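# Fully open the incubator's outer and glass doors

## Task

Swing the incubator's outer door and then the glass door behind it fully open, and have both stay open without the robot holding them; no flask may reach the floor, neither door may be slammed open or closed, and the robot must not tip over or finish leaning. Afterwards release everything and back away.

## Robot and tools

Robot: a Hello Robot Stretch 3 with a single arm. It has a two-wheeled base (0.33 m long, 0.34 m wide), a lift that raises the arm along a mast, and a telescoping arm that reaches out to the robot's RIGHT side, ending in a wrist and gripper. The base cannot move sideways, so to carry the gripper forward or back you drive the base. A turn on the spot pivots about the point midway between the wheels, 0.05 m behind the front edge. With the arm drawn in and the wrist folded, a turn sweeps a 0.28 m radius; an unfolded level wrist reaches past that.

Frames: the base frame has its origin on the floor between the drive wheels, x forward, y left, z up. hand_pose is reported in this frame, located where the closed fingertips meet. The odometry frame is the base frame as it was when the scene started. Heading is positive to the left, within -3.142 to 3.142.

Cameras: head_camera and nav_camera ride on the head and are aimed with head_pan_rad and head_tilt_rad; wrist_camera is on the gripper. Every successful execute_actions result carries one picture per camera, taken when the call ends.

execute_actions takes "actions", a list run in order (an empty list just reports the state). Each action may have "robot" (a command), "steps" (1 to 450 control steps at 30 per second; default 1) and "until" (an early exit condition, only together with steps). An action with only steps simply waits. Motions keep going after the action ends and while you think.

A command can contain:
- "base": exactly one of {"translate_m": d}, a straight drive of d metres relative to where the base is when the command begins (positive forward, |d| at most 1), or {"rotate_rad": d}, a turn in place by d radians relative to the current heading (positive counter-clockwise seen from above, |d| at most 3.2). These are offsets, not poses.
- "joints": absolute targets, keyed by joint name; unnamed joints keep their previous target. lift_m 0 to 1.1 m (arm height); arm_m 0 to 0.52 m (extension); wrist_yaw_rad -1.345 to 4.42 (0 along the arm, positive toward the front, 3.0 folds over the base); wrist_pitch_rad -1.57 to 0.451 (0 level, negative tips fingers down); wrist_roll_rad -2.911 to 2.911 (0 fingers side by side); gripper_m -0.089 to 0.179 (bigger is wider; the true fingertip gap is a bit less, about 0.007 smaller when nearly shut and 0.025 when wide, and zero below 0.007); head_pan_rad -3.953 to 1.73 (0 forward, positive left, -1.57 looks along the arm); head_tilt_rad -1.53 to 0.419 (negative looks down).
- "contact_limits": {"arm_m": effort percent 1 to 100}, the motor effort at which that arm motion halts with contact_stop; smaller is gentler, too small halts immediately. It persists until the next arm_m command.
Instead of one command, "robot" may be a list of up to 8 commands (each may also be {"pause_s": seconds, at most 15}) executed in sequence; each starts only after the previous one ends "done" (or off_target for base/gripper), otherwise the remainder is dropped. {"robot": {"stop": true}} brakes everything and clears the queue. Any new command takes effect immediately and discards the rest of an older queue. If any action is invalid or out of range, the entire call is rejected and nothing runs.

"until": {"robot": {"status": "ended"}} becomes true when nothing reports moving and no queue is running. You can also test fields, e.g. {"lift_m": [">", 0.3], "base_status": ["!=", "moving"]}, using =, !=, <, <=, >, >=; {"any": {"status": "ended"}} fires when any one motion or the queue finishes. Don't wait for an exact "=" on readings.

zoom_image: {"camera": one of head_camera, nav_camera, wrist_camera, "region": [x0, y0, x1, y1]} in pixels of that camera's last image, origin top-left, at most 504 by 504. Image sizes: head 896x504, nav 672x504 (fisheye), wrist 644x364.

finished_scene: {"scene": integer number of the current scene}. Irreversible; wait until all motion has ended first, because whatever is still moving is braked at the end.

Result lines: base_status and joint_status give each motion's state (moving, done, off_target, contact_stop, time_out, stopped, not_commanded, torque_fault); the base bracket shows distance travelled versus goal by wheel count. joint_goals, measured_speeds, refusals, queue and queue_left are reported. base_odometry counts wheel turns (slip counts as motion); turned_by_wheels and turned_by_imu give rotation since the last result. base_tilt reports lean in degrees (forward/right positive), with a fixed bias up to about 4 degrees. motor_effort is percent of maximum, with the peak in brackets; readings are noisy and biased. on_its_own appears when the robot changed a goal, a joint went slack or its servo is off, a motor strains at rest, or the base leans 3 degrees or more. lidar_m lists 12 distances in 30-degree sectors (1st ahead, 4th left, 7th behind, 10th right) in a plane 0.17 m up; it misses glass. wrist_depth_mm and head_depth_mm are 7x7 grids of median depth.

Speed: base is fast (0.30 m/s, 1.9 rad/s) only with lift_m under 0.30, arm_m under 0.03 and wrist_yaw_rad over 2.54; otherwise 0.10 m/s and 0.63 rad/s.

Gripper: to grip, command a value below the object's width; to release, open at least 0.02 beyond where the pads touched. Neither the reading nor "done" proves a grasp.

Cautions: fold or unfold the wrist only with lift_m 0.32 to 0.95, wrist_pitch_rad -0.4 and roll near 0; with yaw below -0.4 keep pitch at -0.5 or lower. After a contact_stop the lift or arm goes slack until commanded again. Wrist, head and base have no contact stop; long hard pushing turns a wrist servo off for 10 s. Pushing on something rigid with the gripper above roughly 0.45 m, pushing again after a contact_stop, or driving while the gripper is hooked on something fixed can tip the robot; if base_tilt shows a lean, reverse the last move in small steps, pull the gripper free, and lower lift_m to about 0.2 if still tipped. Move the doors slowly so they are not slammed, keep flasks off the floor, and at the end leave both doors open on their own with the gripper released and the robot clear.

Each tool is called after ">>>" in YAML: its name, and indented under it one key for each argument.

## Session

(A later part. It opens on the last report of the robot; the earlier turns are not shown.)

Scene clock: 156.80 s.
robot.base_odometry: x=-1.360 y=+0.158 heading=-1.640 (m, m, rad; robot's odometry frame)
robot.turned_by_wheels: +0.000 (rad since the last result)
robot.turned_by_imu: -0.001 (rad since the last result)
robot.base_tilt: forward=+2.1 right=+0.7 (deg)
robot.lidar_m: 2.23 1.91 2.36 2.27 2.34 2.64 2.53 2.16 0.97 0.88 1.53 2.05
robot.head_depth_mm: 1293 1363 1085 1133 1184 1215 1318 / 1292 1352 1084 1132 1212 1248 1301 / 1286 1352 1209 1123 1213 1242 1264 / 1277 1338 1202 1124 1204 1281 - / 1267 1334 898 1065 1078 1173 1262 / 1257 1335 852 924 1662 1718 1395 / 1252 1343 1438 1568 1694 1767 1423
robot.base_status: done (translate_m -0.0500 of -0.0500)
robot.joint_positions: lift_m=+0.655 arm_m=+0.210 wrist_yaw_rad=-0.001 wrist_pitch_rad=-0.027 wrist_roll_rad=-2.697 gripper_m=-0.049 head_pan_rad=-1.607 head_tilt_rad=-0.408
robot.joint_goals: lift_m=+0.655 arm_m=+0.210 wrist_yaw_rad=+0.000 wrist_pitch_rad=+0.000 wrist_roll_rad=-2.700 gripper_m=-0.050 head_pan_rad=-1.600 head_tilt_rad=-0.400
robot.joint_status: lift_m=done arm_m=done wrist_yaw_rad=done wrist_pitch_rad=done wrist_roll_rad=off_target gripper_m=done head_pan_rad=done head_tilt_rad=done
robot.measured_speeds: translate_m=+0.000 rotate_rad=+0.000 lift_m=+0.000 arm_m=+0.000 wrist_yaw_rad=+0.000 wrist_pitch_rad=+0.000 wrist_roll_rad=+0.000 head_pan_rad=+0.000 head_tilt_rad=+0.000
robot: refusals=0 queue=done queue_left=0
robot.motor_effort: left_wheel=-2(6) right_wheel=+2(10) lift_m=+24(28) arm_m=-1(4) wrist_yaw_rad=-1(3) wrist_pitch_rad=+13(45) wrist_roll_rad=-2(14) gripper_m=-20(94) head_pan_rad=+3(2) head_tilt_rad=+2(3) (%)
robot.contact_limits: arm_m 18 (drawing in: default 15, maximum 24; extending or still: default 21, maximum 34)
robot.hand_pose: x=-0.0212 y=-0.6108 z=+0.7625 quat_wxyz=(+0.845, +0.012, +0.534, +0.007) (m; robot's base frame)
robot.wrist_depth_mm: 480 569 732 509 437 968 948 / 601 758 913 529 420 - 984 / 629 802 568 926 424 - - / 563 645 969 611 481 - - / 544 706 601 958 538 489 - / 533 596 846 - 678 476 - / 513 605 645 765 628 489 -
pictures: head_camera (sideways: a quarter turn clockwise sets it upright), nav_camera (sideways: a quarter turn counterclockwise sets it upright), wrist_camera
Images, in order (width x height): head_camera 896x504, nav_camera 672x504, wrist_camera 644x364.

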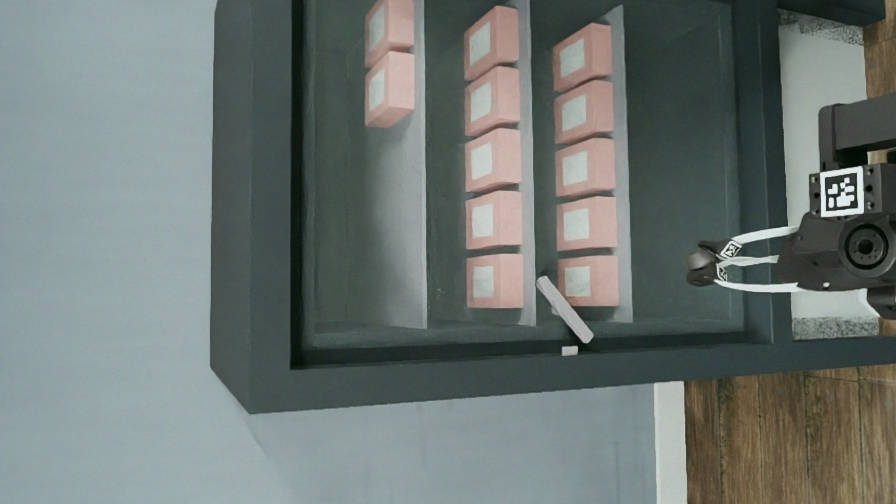

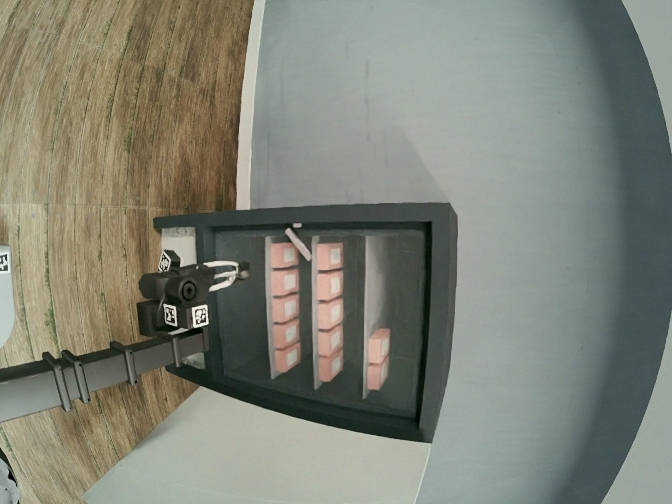

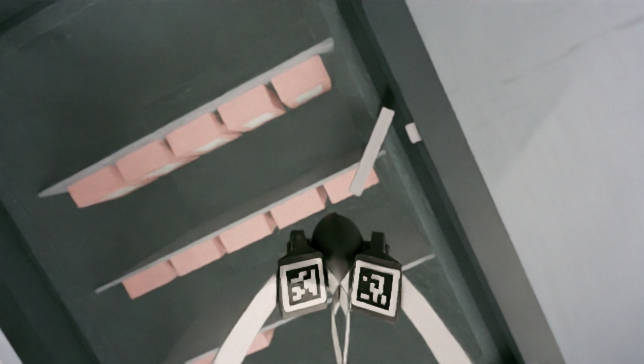

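>>> execute_actions:
  actions:
    - {"robot":[{"joints":{"gripper_m":0.07,"lift_m":0.648},"base":{"translate_m":0.07}},{"joints":{"arm_m":0.42},"contact_limits":{"arm_m":18}}],"steps":450,"until":{"robot":{"status":"ended"}}}

Scene clock: 161.63 s.
robot.base_odometry: x=-1.365 y=+0.088 heading=-1.640 (m, m, rad; robot's odometry frame)
robot.turned_by_wheels: +0.000 (rad since the last result)
robot.turned_by_imu: -0.001 (rad since the last result)
robot.base_tilt: forward=+2.1 right=+0.7 (deg)
robot.lidar_m: 2.16 1.85 2.36 2.27 2.35 2.72 2.60 2.16 0.96 0.88 1.53 2.06
robot.head_depth_mm: 1291 1357 1088 1134 1216 1244 1330 / 1283 1350 1212 1132 1209 1249 1303 / 1276 1336 1202 1153 1201 - 1302 / 1269 1336 910 1105 1132 - 1292 / 1260 1329 855 926 1012 1173 1288 / 1260 1348 1452 1572 1707 1762 1433 / 1248 1334 1449 1565 1701 1769 1428
robot.base_status: done (translate_m +0.0700 of +0.0700)
robot.joint_positions: lift_m=+0.648 arm_m=+0.420 wrist_yaw_rad=-0.001 wrist_pitch_rad=-0.026 wrist_roll_rad=-2.697 gripper_m=+0.070 head_pan_rad=-1.607 head_tilt_rad=-0.408
robot.joint_goals: lift_m=+0.648 arm_m=+0.420 wrist_yaw_rad=+0.000 wrist_pitch_rad=+0.000 wrist_roll_rad=-2.700 gripper_m=+0.070 head_pan_rad=-1.600 head_tilt_rad=-0.400
robot.joint_status: lift_m=done arm_m=done wrist_yaw_rad=done wrist_pitch_rad=done wrist_roll_rad=off_target gripper_m=done head_pan_rad=done head_tilt_rad=done
robot.measured_speeds: translate_m=+0.000 rotate_rad=+0.000 lift_m=+0.000 arm_m=+0.000 wrist_yaw_rad=+0.000 wrist_pitch_rad=+0.000 wrist_roll_rad=+0.000 head_pan_rad=+0.000 head_tilt_rad=+0.000
robot: refusals=0 queue=done queue_left=0
robot.motor_effort: left_wheel=-1(1) right_wheel=+1(8) lift_m=+17(23) arm_m=+3(3) wrist_yaw_rad=-1(1) wrist_pitch_rad=+13(13) wrist_roll_rad=-2(2) gripper_m=-1(80) head_pan_rad=+3(3) head_tilt_rad=+2(2) (%)
robot.contact_limits: arm_m 18 (drawing in: default 15, maximum 24; extending or still: default 21, maximum 34)
robot.hand_pose: x=-0.0212 y=-0.8202 z=+0.7561 quat_wxyz=(+0.845, +0.011, +0.534, +0.007) (m; robot's base frame)
robot.wrist_depth_mm: 461 558 364 254 206 770 755 / 591 359 323 260 208 786 772 / 341 338 724 266 214 806 780 / 348 744 739 412 218 818 805 / 604 761 637 338 275 221 838 / 555 433 - 592 471 224 833 / 377 368 595 456 353 229 853
pictures: head_camera (sideways: a quarter turn clockwise sets it upright), nav_camera (sideways: a quarter turn counterclockwise sets it upright), wrist_camera
Images, in order (width x height): head_camera 896x504, nav_camera 672x504, wrist_camera 644x364.

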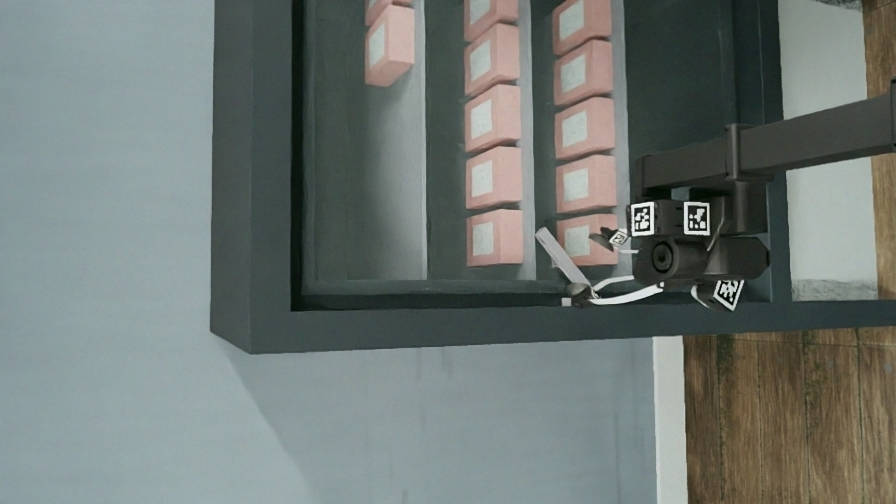

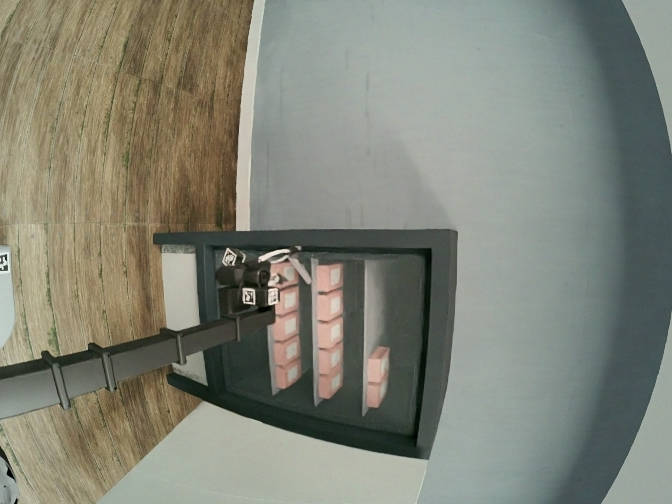

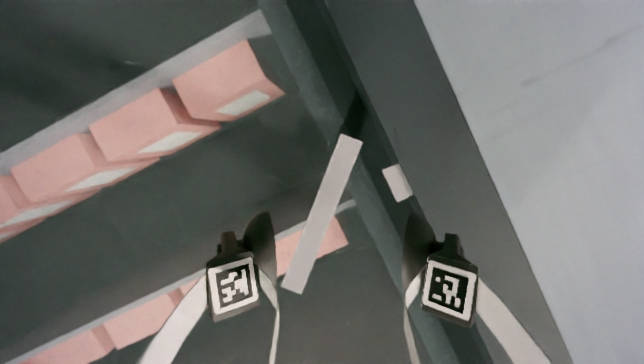

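>>> execute_actions:
  actions:
    - {"robot":[{"joints":{"gripper_m":0.045,"wrist_roll_rad":-2.55}},{"joints":{"arm_m":0.49},"contact_limits":{"arm_m":15}}],"steps":450,"until":{"robot":{"status":"ended"}}}

Scene clock: 164.37 s.
robot.base_odometry: x=-1.365 y=+0.088 heading=-1.640 (m, m, rad; robot's odometry frame)
robot.turned_by_wheels: +0.000 (rad since the last result)
robot.turned_by_imu: +0.000 (rad since the last result)
robot.base_tilt: forward=+2.1 right=+0.7 (deg)
robot.lidar_m: 2.16 1.84 2.36 2.27 2.35 2.72 2.60 2.15 0.97 0.87 1.53 2.05
robot.head_depth_mm: 1297 1364 1080 1130 1218 1244 1326 / 1286 1346 1208 1124 1213 1247 1308 / 1275 1343 1207 1150 1208 1202 1296 / 1274 1329 910 1112 1087 1196 1290 / 1268 1328 854 931 1012 1182 1274 / 1253 1348 1452 1566 1708 1767 1431 / 1248 1337 1442 1553 1699 1764 1426
robot.base_status: done (translate_m +0.0700 of +0.0700)
robot.joint_positions: lift_m=+0.648 arm_m=+0.490 wrist_yaw_rad=-0.001 wrist_pitch_rad=-0.026 wrist_roll_rad=-2.556 gripper_m=+0.045 head_pan_rad=-1.607 head_tilt_rad=-0.408
robot.joint_goals: lift_m=+0.648 arm_m=+0.490 wrist_yaw_rad=+0.000 wrist_pitch_rad=+0.000 wrist_roll_rad=-2.550 gripper_m=+0.045 head_pan_rad=-1.600 head_tilt_rad=-0.400
robot.joint_status: lift_m=done arm_m=done wrist_yaw_rad=done wrist_pitch_rad=done wrist_roll_rad=done gripper_m=done head_pan_rad=done head_tilt_rad=done
robot.measured_speeds: translate_m=+0.000 rotate_rad=+0.000 lift_m=+0.000 arm_m=+0.000 wrist_yaw_rad=+0.000 wrist_pitch_rad=+0.000 wrist_roll_rad=+0.000 head_pan_rad=+0.000 head_tilt_rad=+0.000
robot: refusals=0 queue=done queue_left=0
robot.motor_effort: left_wheel=-2(1) right_wheel=+2(2) lift_m=+17(17) arm_m=+3(2) wrist_yaw_rad=+1(0) wrist_pitch_rad=+12(12) wrist_roll_rad=+3(5) gripper_m=+0(78) head_pan_rad=+3(3) head_tilt_rad=+2(2) (%)
robot.contact_limits: arm_m 15 (drawing in: default 15, maximum 24; extending or still: default 21, maximum 34)
robot.hand_pose: x=-0.0214 y=-0.8902 z=+0.7562 quat_wxyz=(+0.881, +0.012, +0.473, +0.006) (m; robot's base frame)
robot.wrist_depth_mm: 417 480 192 162 138 702 685 / 493 256 261 191 141 141 711 / 266 265 622 196 144 142 713 / 272 372 675 201 152 145 744 / 360 689 675 234 200 148 148 / 572 698 418 273 - 152 149 / 524 352 286 447 365 196 153
pictures: head_camera (sideways: a quarter turn clockwise sets it upright), nav_camera (sideways: a quarter turn counterclockwise sets it upright), wrist_camera
Images, in order (width x height): head_camera 896x504, nav_camera 672x504, wrist_camera 644x364.

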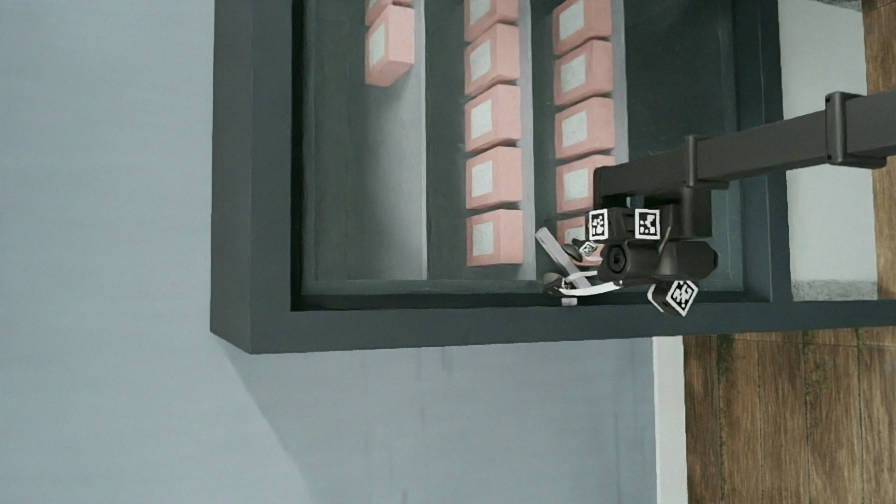

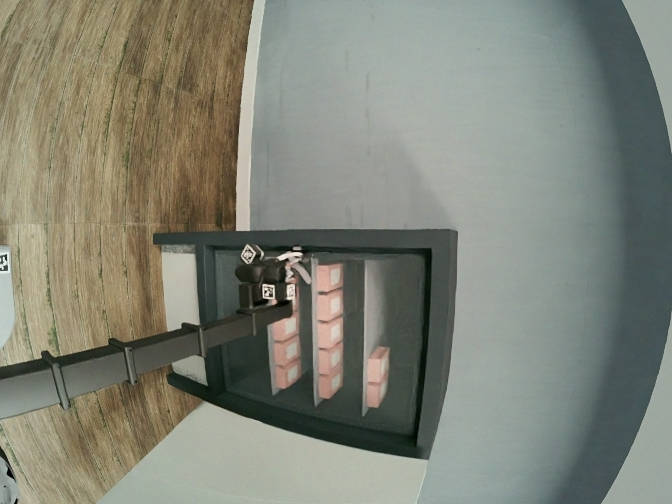

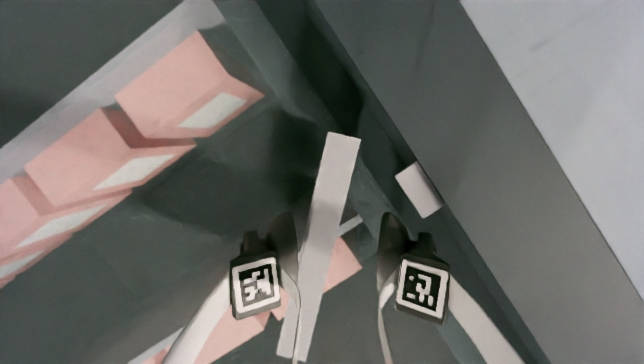

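Close and pull in smaller, slower stages.

>>> execute_actions:
  actions:
    - {"robot":[{"joints":{"gripper_m":-0.05}},{"pause_s":0.5},{"joints":{"arm_m":0.43},"contact_limits":{"arm_m":20}},{"joints":{"arm_m":0.37},"base":{"translate_m":-0.015},"contact_limits":{"arm_m":20}}],"steps":450,"until":{"robot":{"status":"ended"}}}

Scene clock: 169.53 s.
robot.base_odometry: x=-1.364 y=+0.103 heading=-1.640 (m, m, rad; robot's odometry frame)
robot.turned_by_wheels: +0.000 (rad since the last result)
robot.turned_by_imu: -0.001 (rad since the last result)
robot.base_tilt: forward=+2.1 right=+0.8 (deg)
robot.lidar_m: 2.18 1.86 2.37 2.27 2.35 2.70 2.58 2.16 0.97 0.88 1.53 2.06
robot.head_depth_mm: 1296 1361 1083 1142 1220 1245 1329 / 1282 1353 1204 1132 1214 1246 1302 / 1280 1349 1208 1122 1211 1358 1322 / 1270 1338 1194 1118 1223 - 1316 / 1269 1335 842 925 1024 1123 1266 / 1258 1342 1446 1579 1705 1771 1437 / 1245 1339 1443 1560 1691 1773 1414
robot.base_status: done (translate_m -0.0150 of -0.0150)
robot.joint_positions: lift_m=+0.648 arm_m=+0.370 wrist_yaw_rad=-0.058 wrist_pitch_rad=-0.043 wrist_roll_rad=-2.536 gripper_m=-0.037 head_pan_rad=-1.607 head_tilt_rad=-0.408
robot.joint_goals: lift_m=+0.648 arm_m=+0.370 wrist_yaw_rad=-0.054 wrist_pitch_rad=+0.000 wrist_roll_rad=-2.550 gripper_m=-0.038 head_pan_rad=-1.600 head_tilt_rad=-0.400
robot.joint_status: lift_m=done arm_m=done wrist_yaw_rad=done wrist_pitch_rad=done wrist_roll_rad=done gripper_m=done head_pan_rad=done head_tilt_rad=done
robot.measured_speeds: translate_m=+0.000 rotate_rad=+0.000 lift_m=+0.000 arm_m=+0.000 wrist_yaw_rad=+0.000 wrist_pitch_rad=+0.000 wrist_roll_rad=+0.000 head_pan_rad=+0.000 head_tilt_rad=+0.000
robot: refusals=0 queue=done queue_left=0
robot.on_its_own: wrist_yaw_rad is held at -0.054, not at your +0.000, by its stall guard, which is not easing now; gripper_m is held at -0.038, not at your -0.050, by its stall guard, which is not easing now
robot.motor_effort: left_wheel=-2(11) right_wheel=+5(31) lift_m=+17(18) arm_m=-2(2) wrist_yaw_rad=+2(34) wrist_pitch_rad=+22(24) wrist_roll_rad=-7(7) gripper_m=-21(100) head_pan_rad=+3(3) head_tilt_rad=+3(2) (%)
robot.contact_limits: arm_m 20 (drawing in: default 15, maximum 24; extending or still: default 21, maximum 34)
robot.hand_pose: x=-0.0359 y=-0.7698 z=+0.7517 quat_wxyz=(+0.885, +0.033, +0.463, -0.016) (m; robot's base frame)
robot.wrist_depth_mm: 402 493 640 304 248 784 756 / 484 627 377 366 252 802 791 / 600 738 399 762 264 812 809 / 628 410 811 600 314 257 830 / 434 718 823 309 555 264 829 / 505 659 426 - 466 320 265 / 495 455 668 504 420 329 267
pictures: head_camera (sideways: a quarter turn clockwise sets it upright), nav_camera (sideways: a quarter turn counterclockwise sets it upright), wrist_camera
Images, in order (width x height): head_camera 896x504, nav_camera 672x504, wrist_camera 644x364.

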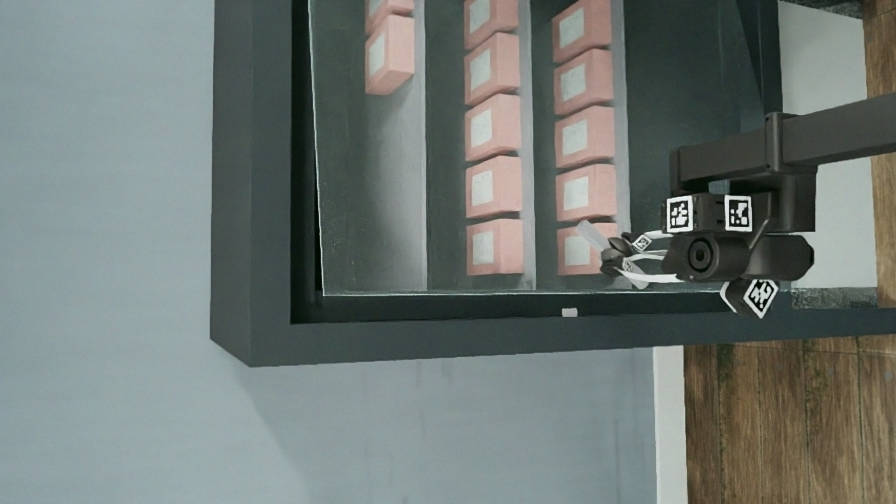

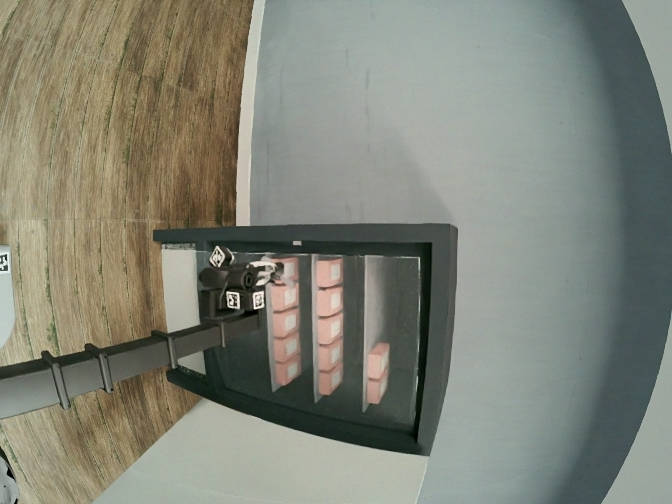

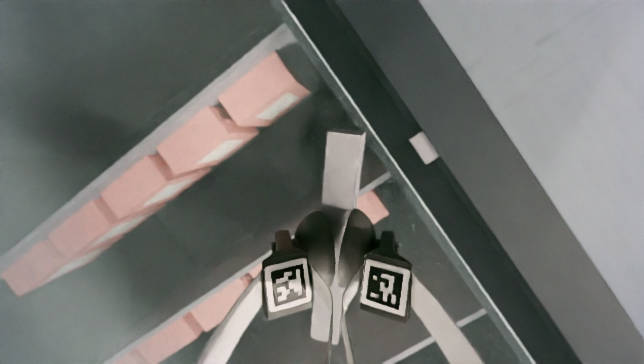

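>>> execute_actions:
  actions:
    - {"robot":[{"joints":{"arm_m":0.31},"base":{"translate_m":-0.02},"contact_limits":{"arm_m":20}},{"joints":{"arm_m":0.25},"base":{"translate_m":-0.03},"contact_limits":{"arm_m":20}},{"joints":{"arm_m":0.19},"base":{"translate_m":-0.04},"contact_limits":{"arm_m":20}},{"joints":{"arm_m":0.13},"base":{"translate_m":-0.05},"contact_limits":{"arm_m":20}}],"steps":450,"until":{"robot":{"status":"ended"}}}

Scene clock: 176.13 s.
robot.base_odometry: x=-1.354 y=+0.243 heading=-1.640 (m, m, rad; robot's odometry frame)
robot.turned_by_wheels: +0.000 (rad since the last result)
robot.turned_by_imu: -0.001 (rad since the last result)
robot.base_tilt: forward=+2.1 right=+0.8 (deg)
robot.lidar_m: 2.31 1.99 2.36 2.28 2.34 2.55 2.45 2.17 0.97 0.89 0.90 2.05
robot.head_depth_mm: 1297 1360 962 1037 1100 1178 1299 / 1292 1353 1076 1129 1219 1245 1322 / 1281 1351 1206 1123 1213 1247 1306 / 1273 1340 1198 1118 1204 1242 1283 / 1270 1336 1191 1116 1155 1232 1281 / 1257 1321 892 980 1042 1131 1260 / 1253 1326 843 1494 1686 1755 1427
robot.base_status: done (translate_m -0.0500 of -0.0500)
robot.joint_positions: lift_m=+0.648 arm_m=+0.130 wrist_yaw_rad=-0.053 wrist_pitch_rad=-0.020 wrist_roll_rad=-2.553 gripper_m=-0.037 head_pan_rad=-1.607 head_tilt_rad=-0.408
robot.joint_goals: lift_m=+0.648 arm_m=+0.130 wrist_yaw_rad=-0.054 wrist_pitch_rad=+0.000 wrist_roll_rad=-2.550 gripper_m=-0.038 head_pan_rad=-1.600 head_tilt_rad=-0.400
robot.joint_status: lift_m=done arm_m=done wrist_yaw_rad=done wrist_pitch_rad=done wrist_roll_rad=done gripper_m=done head_pan_rad=done head_tilt_rad=done
robot.measured_speeds: translate_m=+0.000 rotate_rad=+0.000 lift_m=+0.000 arm_m=+0.000 wrist_yaw_rad=+0.000 wrist_pitch_rad=+0.000 wrist_roll_rad=+0.000 head_pan_rad=+0.000 head_tilt_rad=+0.000
robot: refusals=0 queue=done queue_left=0
robot.on_its_own: wrist_yaw_rad is held at -0.054, not at your +0.000, by its stall guard, which is not easing now; gripper_m is held at -0.038, not at your -0.050, by its stall guard, which is not easing now
robot.motor_effort: left_wheel=-1(4) right_wheel=+2(16) lift_m=+18(18) arm_m=-2(2) wrist_yaw_rad=-1(21) wrist_pitch_rad=+10(24) wrist_roll_rad=+1(7) gripper_m=-15(21) head_pan_rad=+3(3) head_tilt_rad=+1(2) (%)
robot.contact_limits: arm_m 20 (drawing in: default 15, maximum 24; extending or still: default 21, maximum 34)
robot.hand_pose: x=-0.0347 y=-0.5306 z=+0.7575 quat_wxyz=(+0.882, +0.022, +0.471, -0.018) (m; robot's base frame)
robot.wrist_depth_mm: 526 561 709 913 516 991 972 / 568 670 975 683 532 476 - / 594 751 671 - 601 494 - / 566 628 983 800 737 539 - / 514 615 732 - 716 682 511 / 475 586 686 - 772 601 518 / 451 536 644 771 645 557 -
pictures: head_camera (sideways: a quarter turn clockwise sets it upright), nav_camera (sideways: a quarter turn counterclockwise sets it upright), wrist_camera
Images, in order (width x height): head_camera 896x504, nav_camera 672x504, wrist_camera 644x364.

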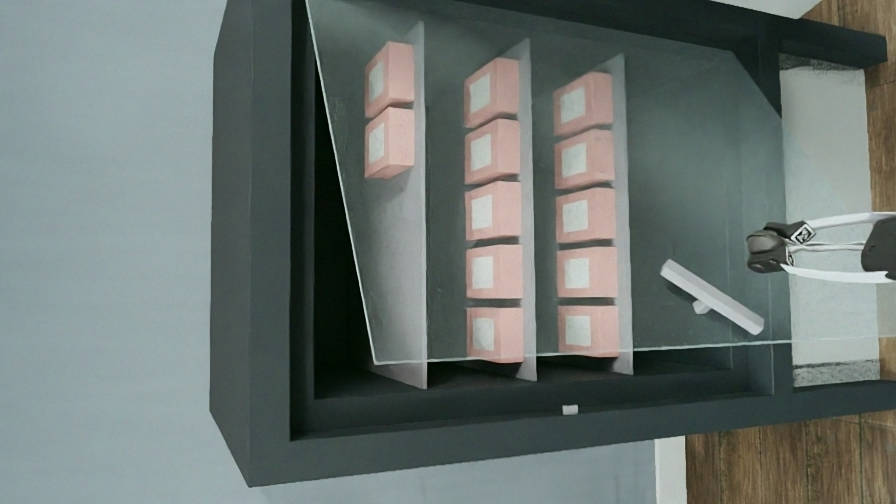

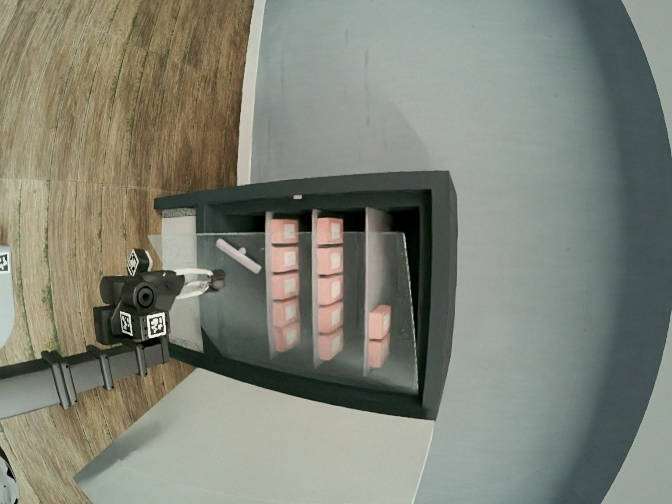

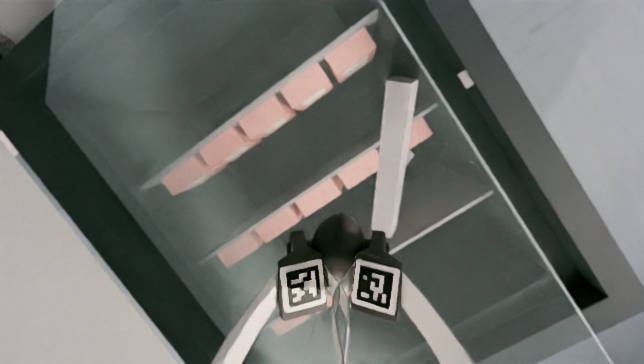

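>>> execute_actions:
  actions:
    - {"robot":[{"joints":{"arm_m":0.08,"lift_m":0.5,"wrist_roll_rad":0,"wrist_yaw_rad":0,"gripper_m":0.0},"base":{"translate_m":0.34}},{"joints":{"arm_m":0.4,"head_pan_rad":-1.8,"head_tilt_rad":-0.6}}],"steps":450,"until":{"robot":{"status":"ended"}}}

Scene clock: 184.93 s.
robot.base_odometry: x=-1.378 y=-0.096 heading=-1.640 (m, m, rad; robot's odometry frame)
robot.turned_by_wheels: +0.000 (rad since the last result)
robot.turned_by_imu: -0.001 (rad since the last result)
robot.base_tilt: forward=+2.1 right=+0.8 (deg)
robot.lidar_m: 1.98 1.68 2.37 2.26 2.36 2.91 2.78 2.15 0.96 0.88 1.52 2.05
robot.head_depth_mm: 1181 1087 1247 1343 1404 1510 1276 / 1136 1213 1171 1334 1367 1506 1269 / 1108 1212 1159 1405 1326 1470 1283 / 1077 1113 1100 1212 1292 1423 1253 / 1060 826 927 1074 1194 1407 1269 / 1223 1346 1535 1719 1840 1496 1258 / 1214 1337 1478 1668 1776 1493 1266
robot.base_status: done (translate_m +0.3400 of +0.3400)
robot.joint_positions: lift_m=+0.500 arm_m=+0.400 wrist_yaw_rad=-0.001 wrist_pitch_rad=-0.020 wrist_roll_rad=-0.004 gripper_m=+0.000 head_pan_rad=-1.793 head_tilt_rad=-0.593
robot.joint_goals: lift_m=+0.500 arm_m=+0.400 wrist_yaw_rad=+0.000 wrist_pitch_rad=+0.000 wrist_roll_rad=+0.000 gripper_m=+0.000 head_pan_rad=-1.800 head_tilt_rad=-0.600
robot.joint_status: lift_m=done arm_m=done wrist_yaw_rad=done wrist_pitch_rad=done wrist_roll_rad=done gripper_m=done head_pan_rad=done head_tilt_rad=done
robot.measured_speeds: translate_m=+0.000 rotate_rad=+0.000 lift_m=+0.000 arm_m=+0.000 wrist_yaw_rad=+0.000 wrist_pitch_rad=+0.000 wrist_roll_rad=+0.000 head_pan_rad=+0.000 head_tilt_rad=+0.000
robot: refusals=0 queue=done queue_left=0
robot.motor_effort: left_wheel=-2(2) right_wheel=+1(9) lift_m=+17(18) arm_m=+2(4) wrist_yaw_rad=+0(2) wrist_pitch_rad=+10(10) wrist_roll_rad=+2(3) gripper_m=-2(71) head_pan_rad=-2(20) head_tilt_rad=-3(17) (%)
robot.hand_pose: x=-0.0216 y=-0.8004 z=+0.6096 quat_wxyz=(+0.709, +0.007, -0.705, -0.008) (m; robot's base frame)
robot.wrist_depth_mm: 810 803 792 783 343 213 321 / 825 815 832 814 345 219 684 / 858 834 841 848 345 226 694 / 868 882 863 862 345 233 341 / 915 893 906 878 326 240 736 / 945 947 922 - 266 250 568 / 967 949 931 921 419 257 433
pictures: head_camera (sideways: a quarter turn clockwise sets it upright), nav_camera (sideways: a quarter turn counterclockwise sets it upright), wrist_camera
Images, in order (width x height): head_camera 896x504, nav_camera 672x504, wrist_camera 644x364.

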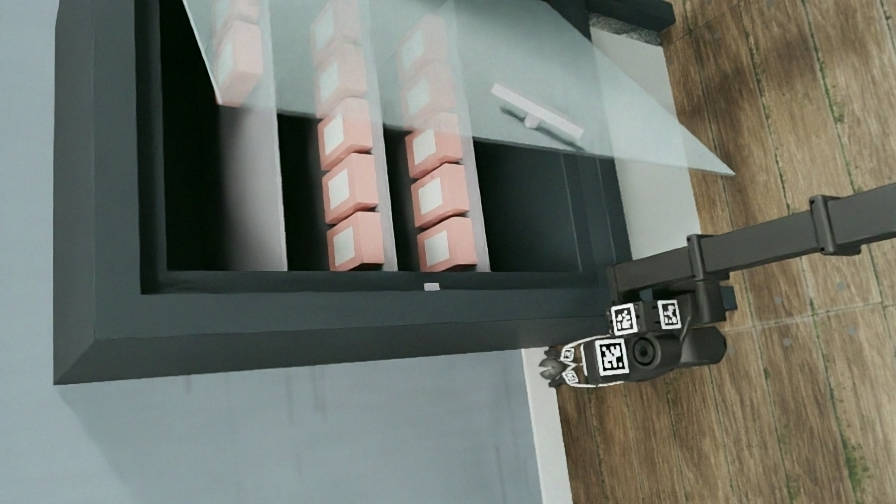

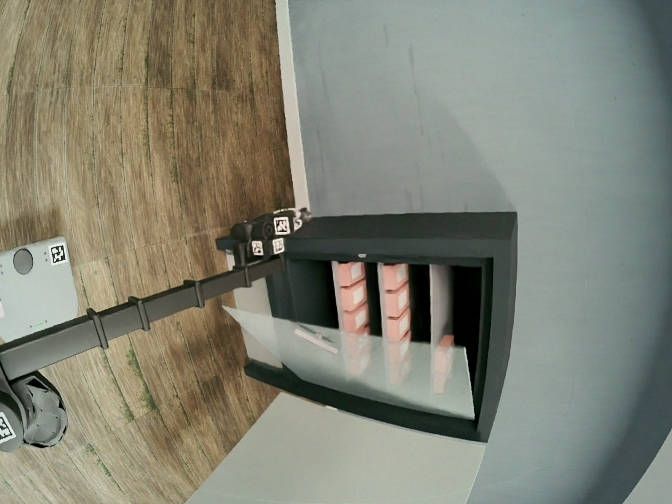

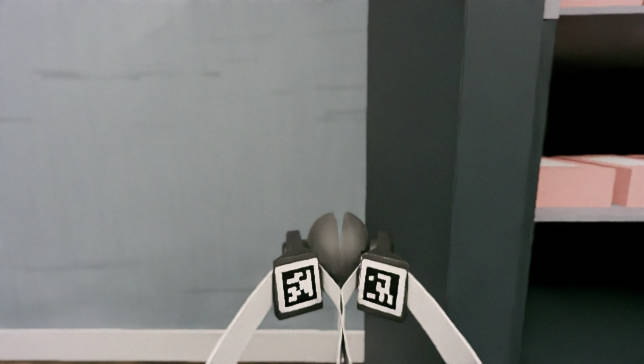

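>>> execute_actions:
  actions:
    - {"robot":[{"joints":{"arm_m":0.33,"head_pan_rad":-2.1,"head_tilt_rad":-0.7}},{"base":{"translate_m":-0.3}},{"base":{"translate_m":-0.28}}],"steps":450,"until":{"robot":{"status":"ended"}}}

Scene clock: 197.10 s.
robot.base_odometry: x=-1.338 y=+0.483 heading=-1.639 (m, m, rad; robot's odometry frame)
robot.turned_by_wheels: +0.001 (rad since the last result)
robot.turned_by_imu: +0.475 (rad since the last result)
robot.base_tilt: forward=+2.1 right=+0.8 (deg)
robot.lidar_m: 2.18 2.45 2.33 2.38 2.40 2.27 2.18 0.88 0.87 0.89 1.91 2.49
robot.head_depth_mm: 697 758 795 849 911 981 1211 / 750 861 942 1046 1117 1374 1214 / 747 976 1065 1194 1257 1410 1218 / 743 971 1065 1292 1251 1401 1238 / 737 1092 1055 1281 1258 1432 1170 / 732 1085 1052 1278 1223 1328 1204 / 725 1075 1052 1146 1206 1328 1196
robot.base_status: done (translate_m -0.2800 of -0.2800)
robot.joint_positions: lift_m=+0.500 arm_m=+0.330 wrist_yaw_rad=+0.017 wrist_pitch_rad=-0.022 wrist_roll_rad=+0.002 gripper_m=+0.000 head_pan_rad=-2.095 head_tilt_rad=-0.698
robot.joint_goals: lift_m=+0.500 arm_m=+0.330 wrist_yaw_rad=+0.000 wrist_pitch_rad=+0.000 wrist_roll_rad=+0.000 gripper_m=+0.000 head_pan_rad=-2.100 head_tilt_rad=-0.700
robot.joint_status: lift_m=done arm_m=done wrist_yaw_rad=done wrist_pitch_rad=done wrist_roll_rad=done gripper_m=done head_pan_rad=done head_tilt_rad=done
robot.measured_speeds: translate_m=+0.000 rotate_rad=+0.000 lift_m=+0.000 arm_m=+0.000 wrist_yaw_rad=+0.000 wrist_pitch_rad=+0.000 wrist_roll_rad=+0.000 head_pan_rad=+0.000 head_tilt_rad=+0.000
robot: refusals=0 queue=done queue_left=0
robot.on_its_own: right_wheel is at rest, and its effort (-35) is outside its rest range (-18 to +18); wrist_yaw_rad is at rest, and its effort (-15) is outside its rest range (-12 to +12)
robot.motor_effort: left_wheel=+8(25) right_wheel=-35(97) lift_m=+22(26) arm_m=+1(10) wrist_yaw_rad=-15(31) wrist_pitch_rad=+11(15) wrist_roll_rad=-1(2) gripper_m=-2(4) head_pan_rad=-2(19) head_tilt_rad=-2(10) (%)
robot.hand_pose: x=-0.0171 y=-0.7304 z=+0.6089 quat_wxyz=(+0.707, +0.014, -0.707, -0.002) (m; robot's base frame)
robot.wrist_depth_mm: - - - 981 328 360 333 / - - - - 341 649 603 / - - - - 350 689 616 / - - - - 364 368 334 / - - - - 379 710 647 / - - - - 430 565 558 / - - - - 391 434 431
pictures: head_camera (sideways: a quarter turn clockwise sets it upright), nav_camera (sideways: a quarter turn counterclockwise sets it upright), wrist_camera
Images, in order (width x height): head_camera 896x504, nav_camera 672x504, wrist_camera 644x364.

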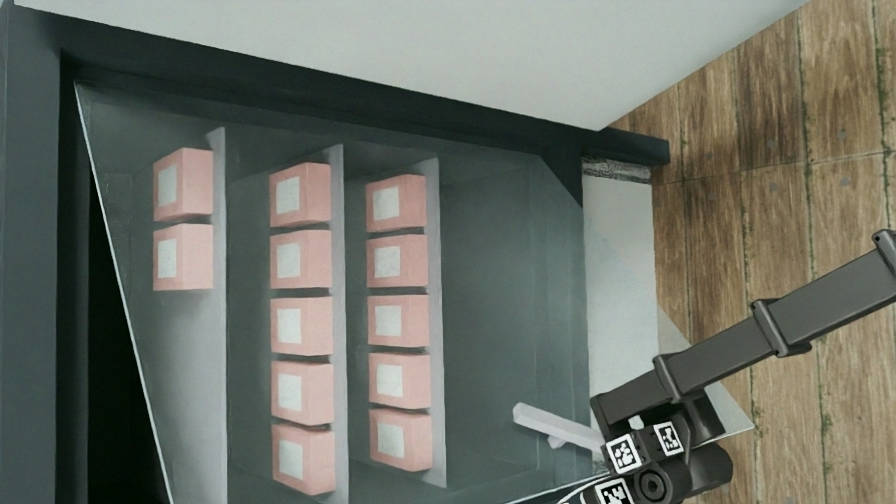

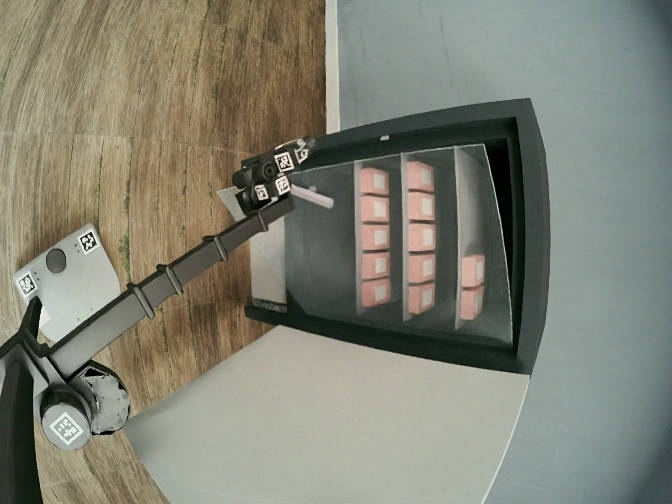

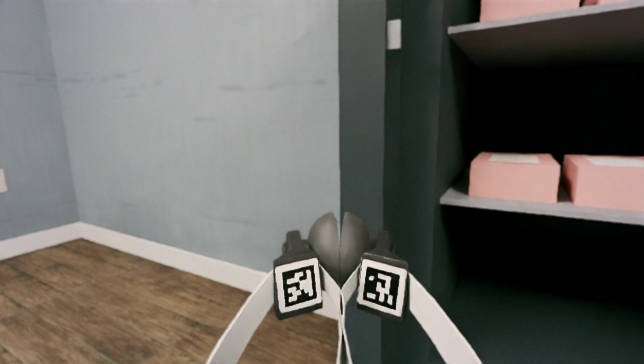

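>>> execute_actions:
  actions:
    - {"robot":[{"base":{"translate_m":0.1}},{"joints":{"arm_m":0.05}},{"base":{"rotate_rad":-0.475}},{"joints":{"head_pan_rad":-1.7,"head_tilt_rad":-0.6}}],"steps":450,"until":{"robot":{"status":"ended"}}}

Scene clock: 205.47 s.
robot.base_odometry: x=-1.345 y=+0.383 heading=-2.115 (m, m, rad; robot's odometry frame)
robot.turned_by_wheels: -0.476 (rad since the last result)
robot.turned_by_imu: -0.472 (rad since the last result)
robot.base_tilt: forward=+2.1 right=+0.7 (deg)
robot.lidar_m: 2.40 2.07 2.37 2.29 2.36 2.46 2.35 2.14 0.94 0.92 0.91 2.07
robot.head_depth_mm: 1286 793 843 899 962 1044 1266 / 955 888 978 1065 1160 1415 1260 / 931 1016 1106 1213 1282 1445 1262 / 911 1011 1121 1240 1306 1420 1261 / 897 1125 1114 1204 1257 1415 1259 / 878 1125 1061 1185 1244 1379 1254 / 865 1123 1053 1146 1203 1353 1254
robot.base_status: done (rotate_rad -0.4749 of -0.4750)
robot.joint_positions: lift_m=+0.500 arm_m=+0.050 wrist_yaw_rad=+0.000 wrist_pitch_rad=-0.022 wrist_roll_rad=+0.002 gripper_m=+0.000 head_pan_rad=-1.707 head_tilt_rad=-0.606
robot.joint_goals: lift_m=+0.500 arm_m=+0.050 wrist_yaw_rad=+0.000 wrist_pitch_rad=+0.000 wrist_roll_rad=+0.000 gripper_m=+0.000 head_pan_rad=-1.700 head_tilt_rad=-0.600
robot.joint_status: lift_m=done arm_m=done wrist_yaw_rad=done wrist_pitch_rad=done wrist_roll_rad=done gripper_m=done head_pan_rad=done head_tilt_rad=done
robot.measured_speeds: translate_m=+0.000 rotate_rad=+0.000 lift_m=+0.000 arm_m=+0.000 wrist_yaw_rad=+0.000 wrist_pitch_rad=+0.000 wrist_roll_rad=+0.000 head_pan_rad=+0.000 head_tilt_rad=+0.000
robot: refusals=0 queue=done queue_left=0
robot.motor_effort: left_wheel=+1(10) right_wheel=-3(34) lift_m=+22(22) arm_m=-2(1) wrist_yaw_rad=+0(16) wrist_pitch_rad=+11(11) wrist_roll_rad=-1(1) gripper_m=-2(2) head_pan_rad=+3(25) head_tilt_rad=+2(8) (%)
robot.hand_pose: x=-0.0213 y=-0.4509 z=+0.6089 quat_wxyz=(+0.707, +0.008, -0.708, -0.008) (m; robot's base frame)
robot.wrist_depth_mm: - 598 629 963 918 582 460 / - - 666 686 725 600 464 / - - 700 - - 613 467 / - - 702 - - 631 471 / - - 728 - 843 648 472 / - - 675 - 674 618 480 / - - 710 712 705 652 489
pictures: head_camera (sideways: a quarter turn clockwise sets it upright), nav_camera (sideways: a quarter turn counterclockwise sets it upright), wrist_camera
Images, in order (width x height): head_camera 896x504, nav_camera 672x504, wrist_camera 644x364.

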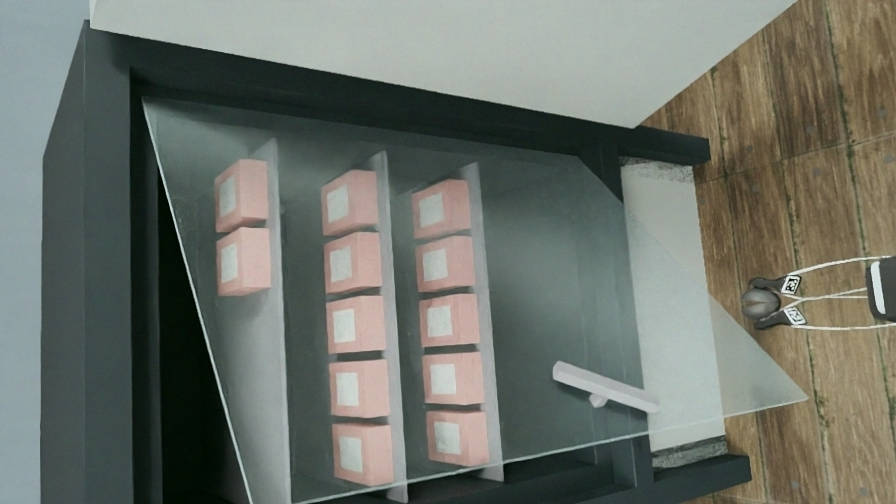

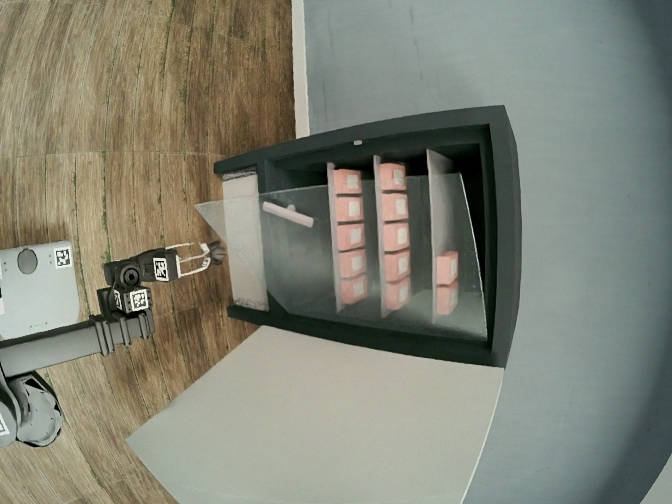

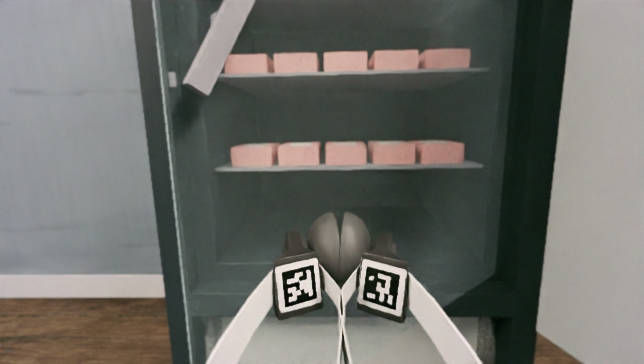

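>>> execute_actions:
  actions:
    - {"robot":[{"base":{"translate_m":0.42},"joints":{"wrist_yaw_rad":1.57,"wrist_pitch_rad":0}},{"joints":{"arm_m":0.36,"head_tilt_rad":-0.8}}],"steps":450,"until":{"robot":{"status":"ended"}}}

Scene clock: 215.00 s.
robot.base_odometry: x=-1.562 y=+0.023 heading=-2.115 (m, m, rad; robot's odometry frame)
robot.turned_by_wheels: +0.000 (rad since the last result)
robot.turned_by_imu: -0.001 (rad since the last result)
robot.base_tilt: forward=+2.1 right=+0.8 (deg)
robot.lidar_m: 1.98 1.69 2.37 2.26 2.36 2.90 2.78 2.12 0.95 0.87 1.52 2.04
robot.head_depth_mm: 1118 1098 1257 1352 1564 1344 1178 / 1115 1095 1254 1335 1517 1332 1177 / 1039 1087 1240 1314 1510 1341 1150 / 778 892 1048 1264 1480 1333 1166 / 1256 1451 1691 1830 1504 1328 1169 / 1283 1466 1692 1822 1518 1317 1158 / 1256 1438 1659 1805 1562 1318 1164
robot.base_status: done (translate_m +0.4200 of +0.4200)
robot.joint_positions: lift_m=+0.500 arm_m=+0.360 wrist_yaw_rad=+1.569 wrist_pitch_rad=-0.022 wrist_roll_rad=+0.002 gripper_m=+0.000 head_pan_rad=-1.707 head_tilt_rad=-0.790
robot.joint_goals: lift_m=+0.500 arm_m=+0.360 wrist_yaw_rad=+1.570 wrist_pitch_rad=+0.000 wrist_roll_rad=+0.000 gripper_m=+0.000 head_pan_rad=-1.700 head_tilt_rad=-0.800
robot.joint_status: lift_m=done arm_m=done wrist_yaw_rad=done wrist_pitch_rad=done wrist_roll_rad=done gripper_m=done head_pan_rad=done head_tilt_rad=done
robot.measured_speeds: translate_m=+0.000 rotate_rad=+0.000 lift_m=+0.000 arm_m=+0.000 wrist_yaw_rad=+0.000 wrist_pitch_rad=+0.000 wrist_roll_rad=+0.000 head_pan_rad=+0.000 head_tilt_rad=+0.000
robot: refusals=0 queue=done queue_left=0
robot.motor_effort: left_wheel=+0(4) right_wheel=-3(4) lift_m=+21(23) arm_m=+3(4) wrist_yaw_rad=+0(0) wrist_pitch_rad=+11(10) wrist_roll_rad=-1(0) gripper_m=-2(3) head_pan_rad=+3(3) head_tilt_rad=-5(17) (%)
robot.hand_pose: x=+0.2343 y=-0.5052 z=+0.6089 quat_wxyz=(+0.506, +0.505, -0.495, +0.493) (m; robot's base frame)
robot.wrist_depth_mm: - - - - - - - / - - - - - - - / - - - - - - - / - - - - - - - / - - - - - - - / - - - - - - - / - - - - - - -
pictures: head_camera (sideways: a quarter turn clockwise sets it upright), nav_camera (sideways: a quarter turn counterclockwise sets it upright), wrist_camera
Images, in order (width x height): head_camera 896x504, nav_camera 672x504, wrist_camera 644x364.

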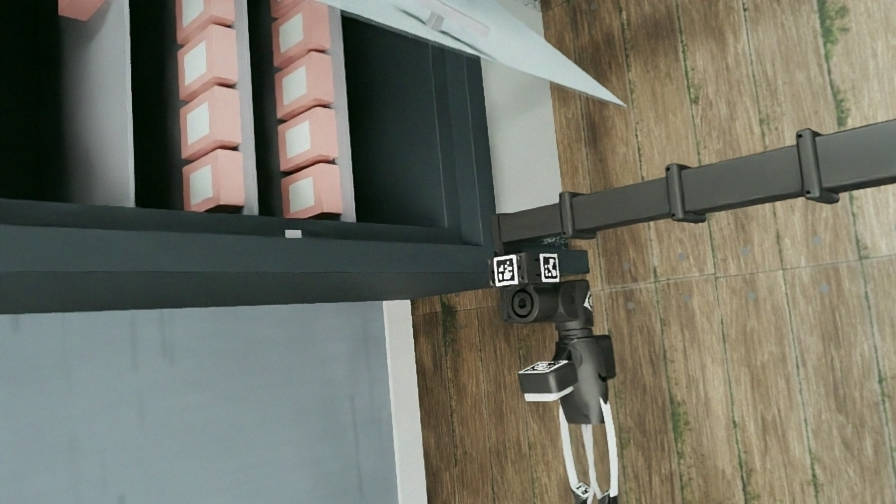

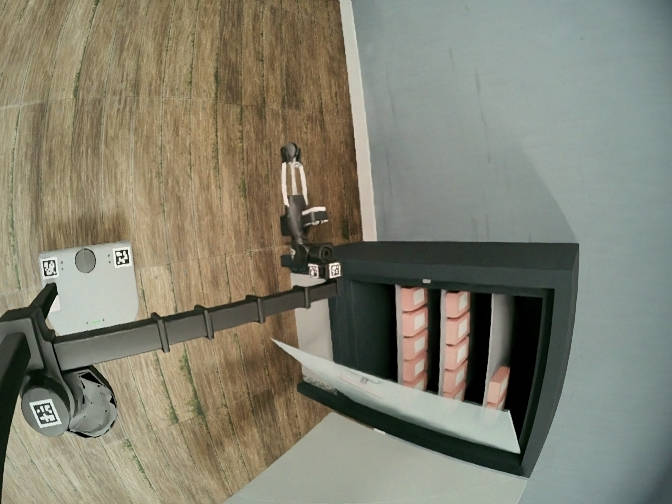

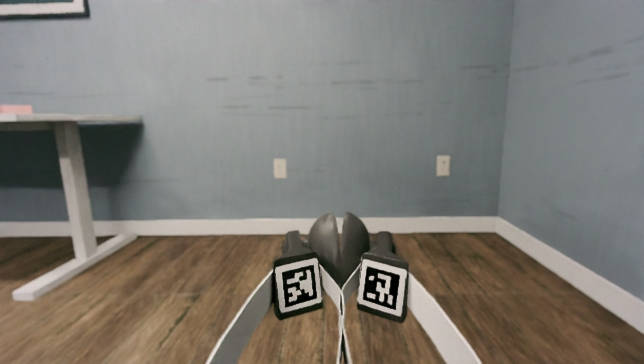

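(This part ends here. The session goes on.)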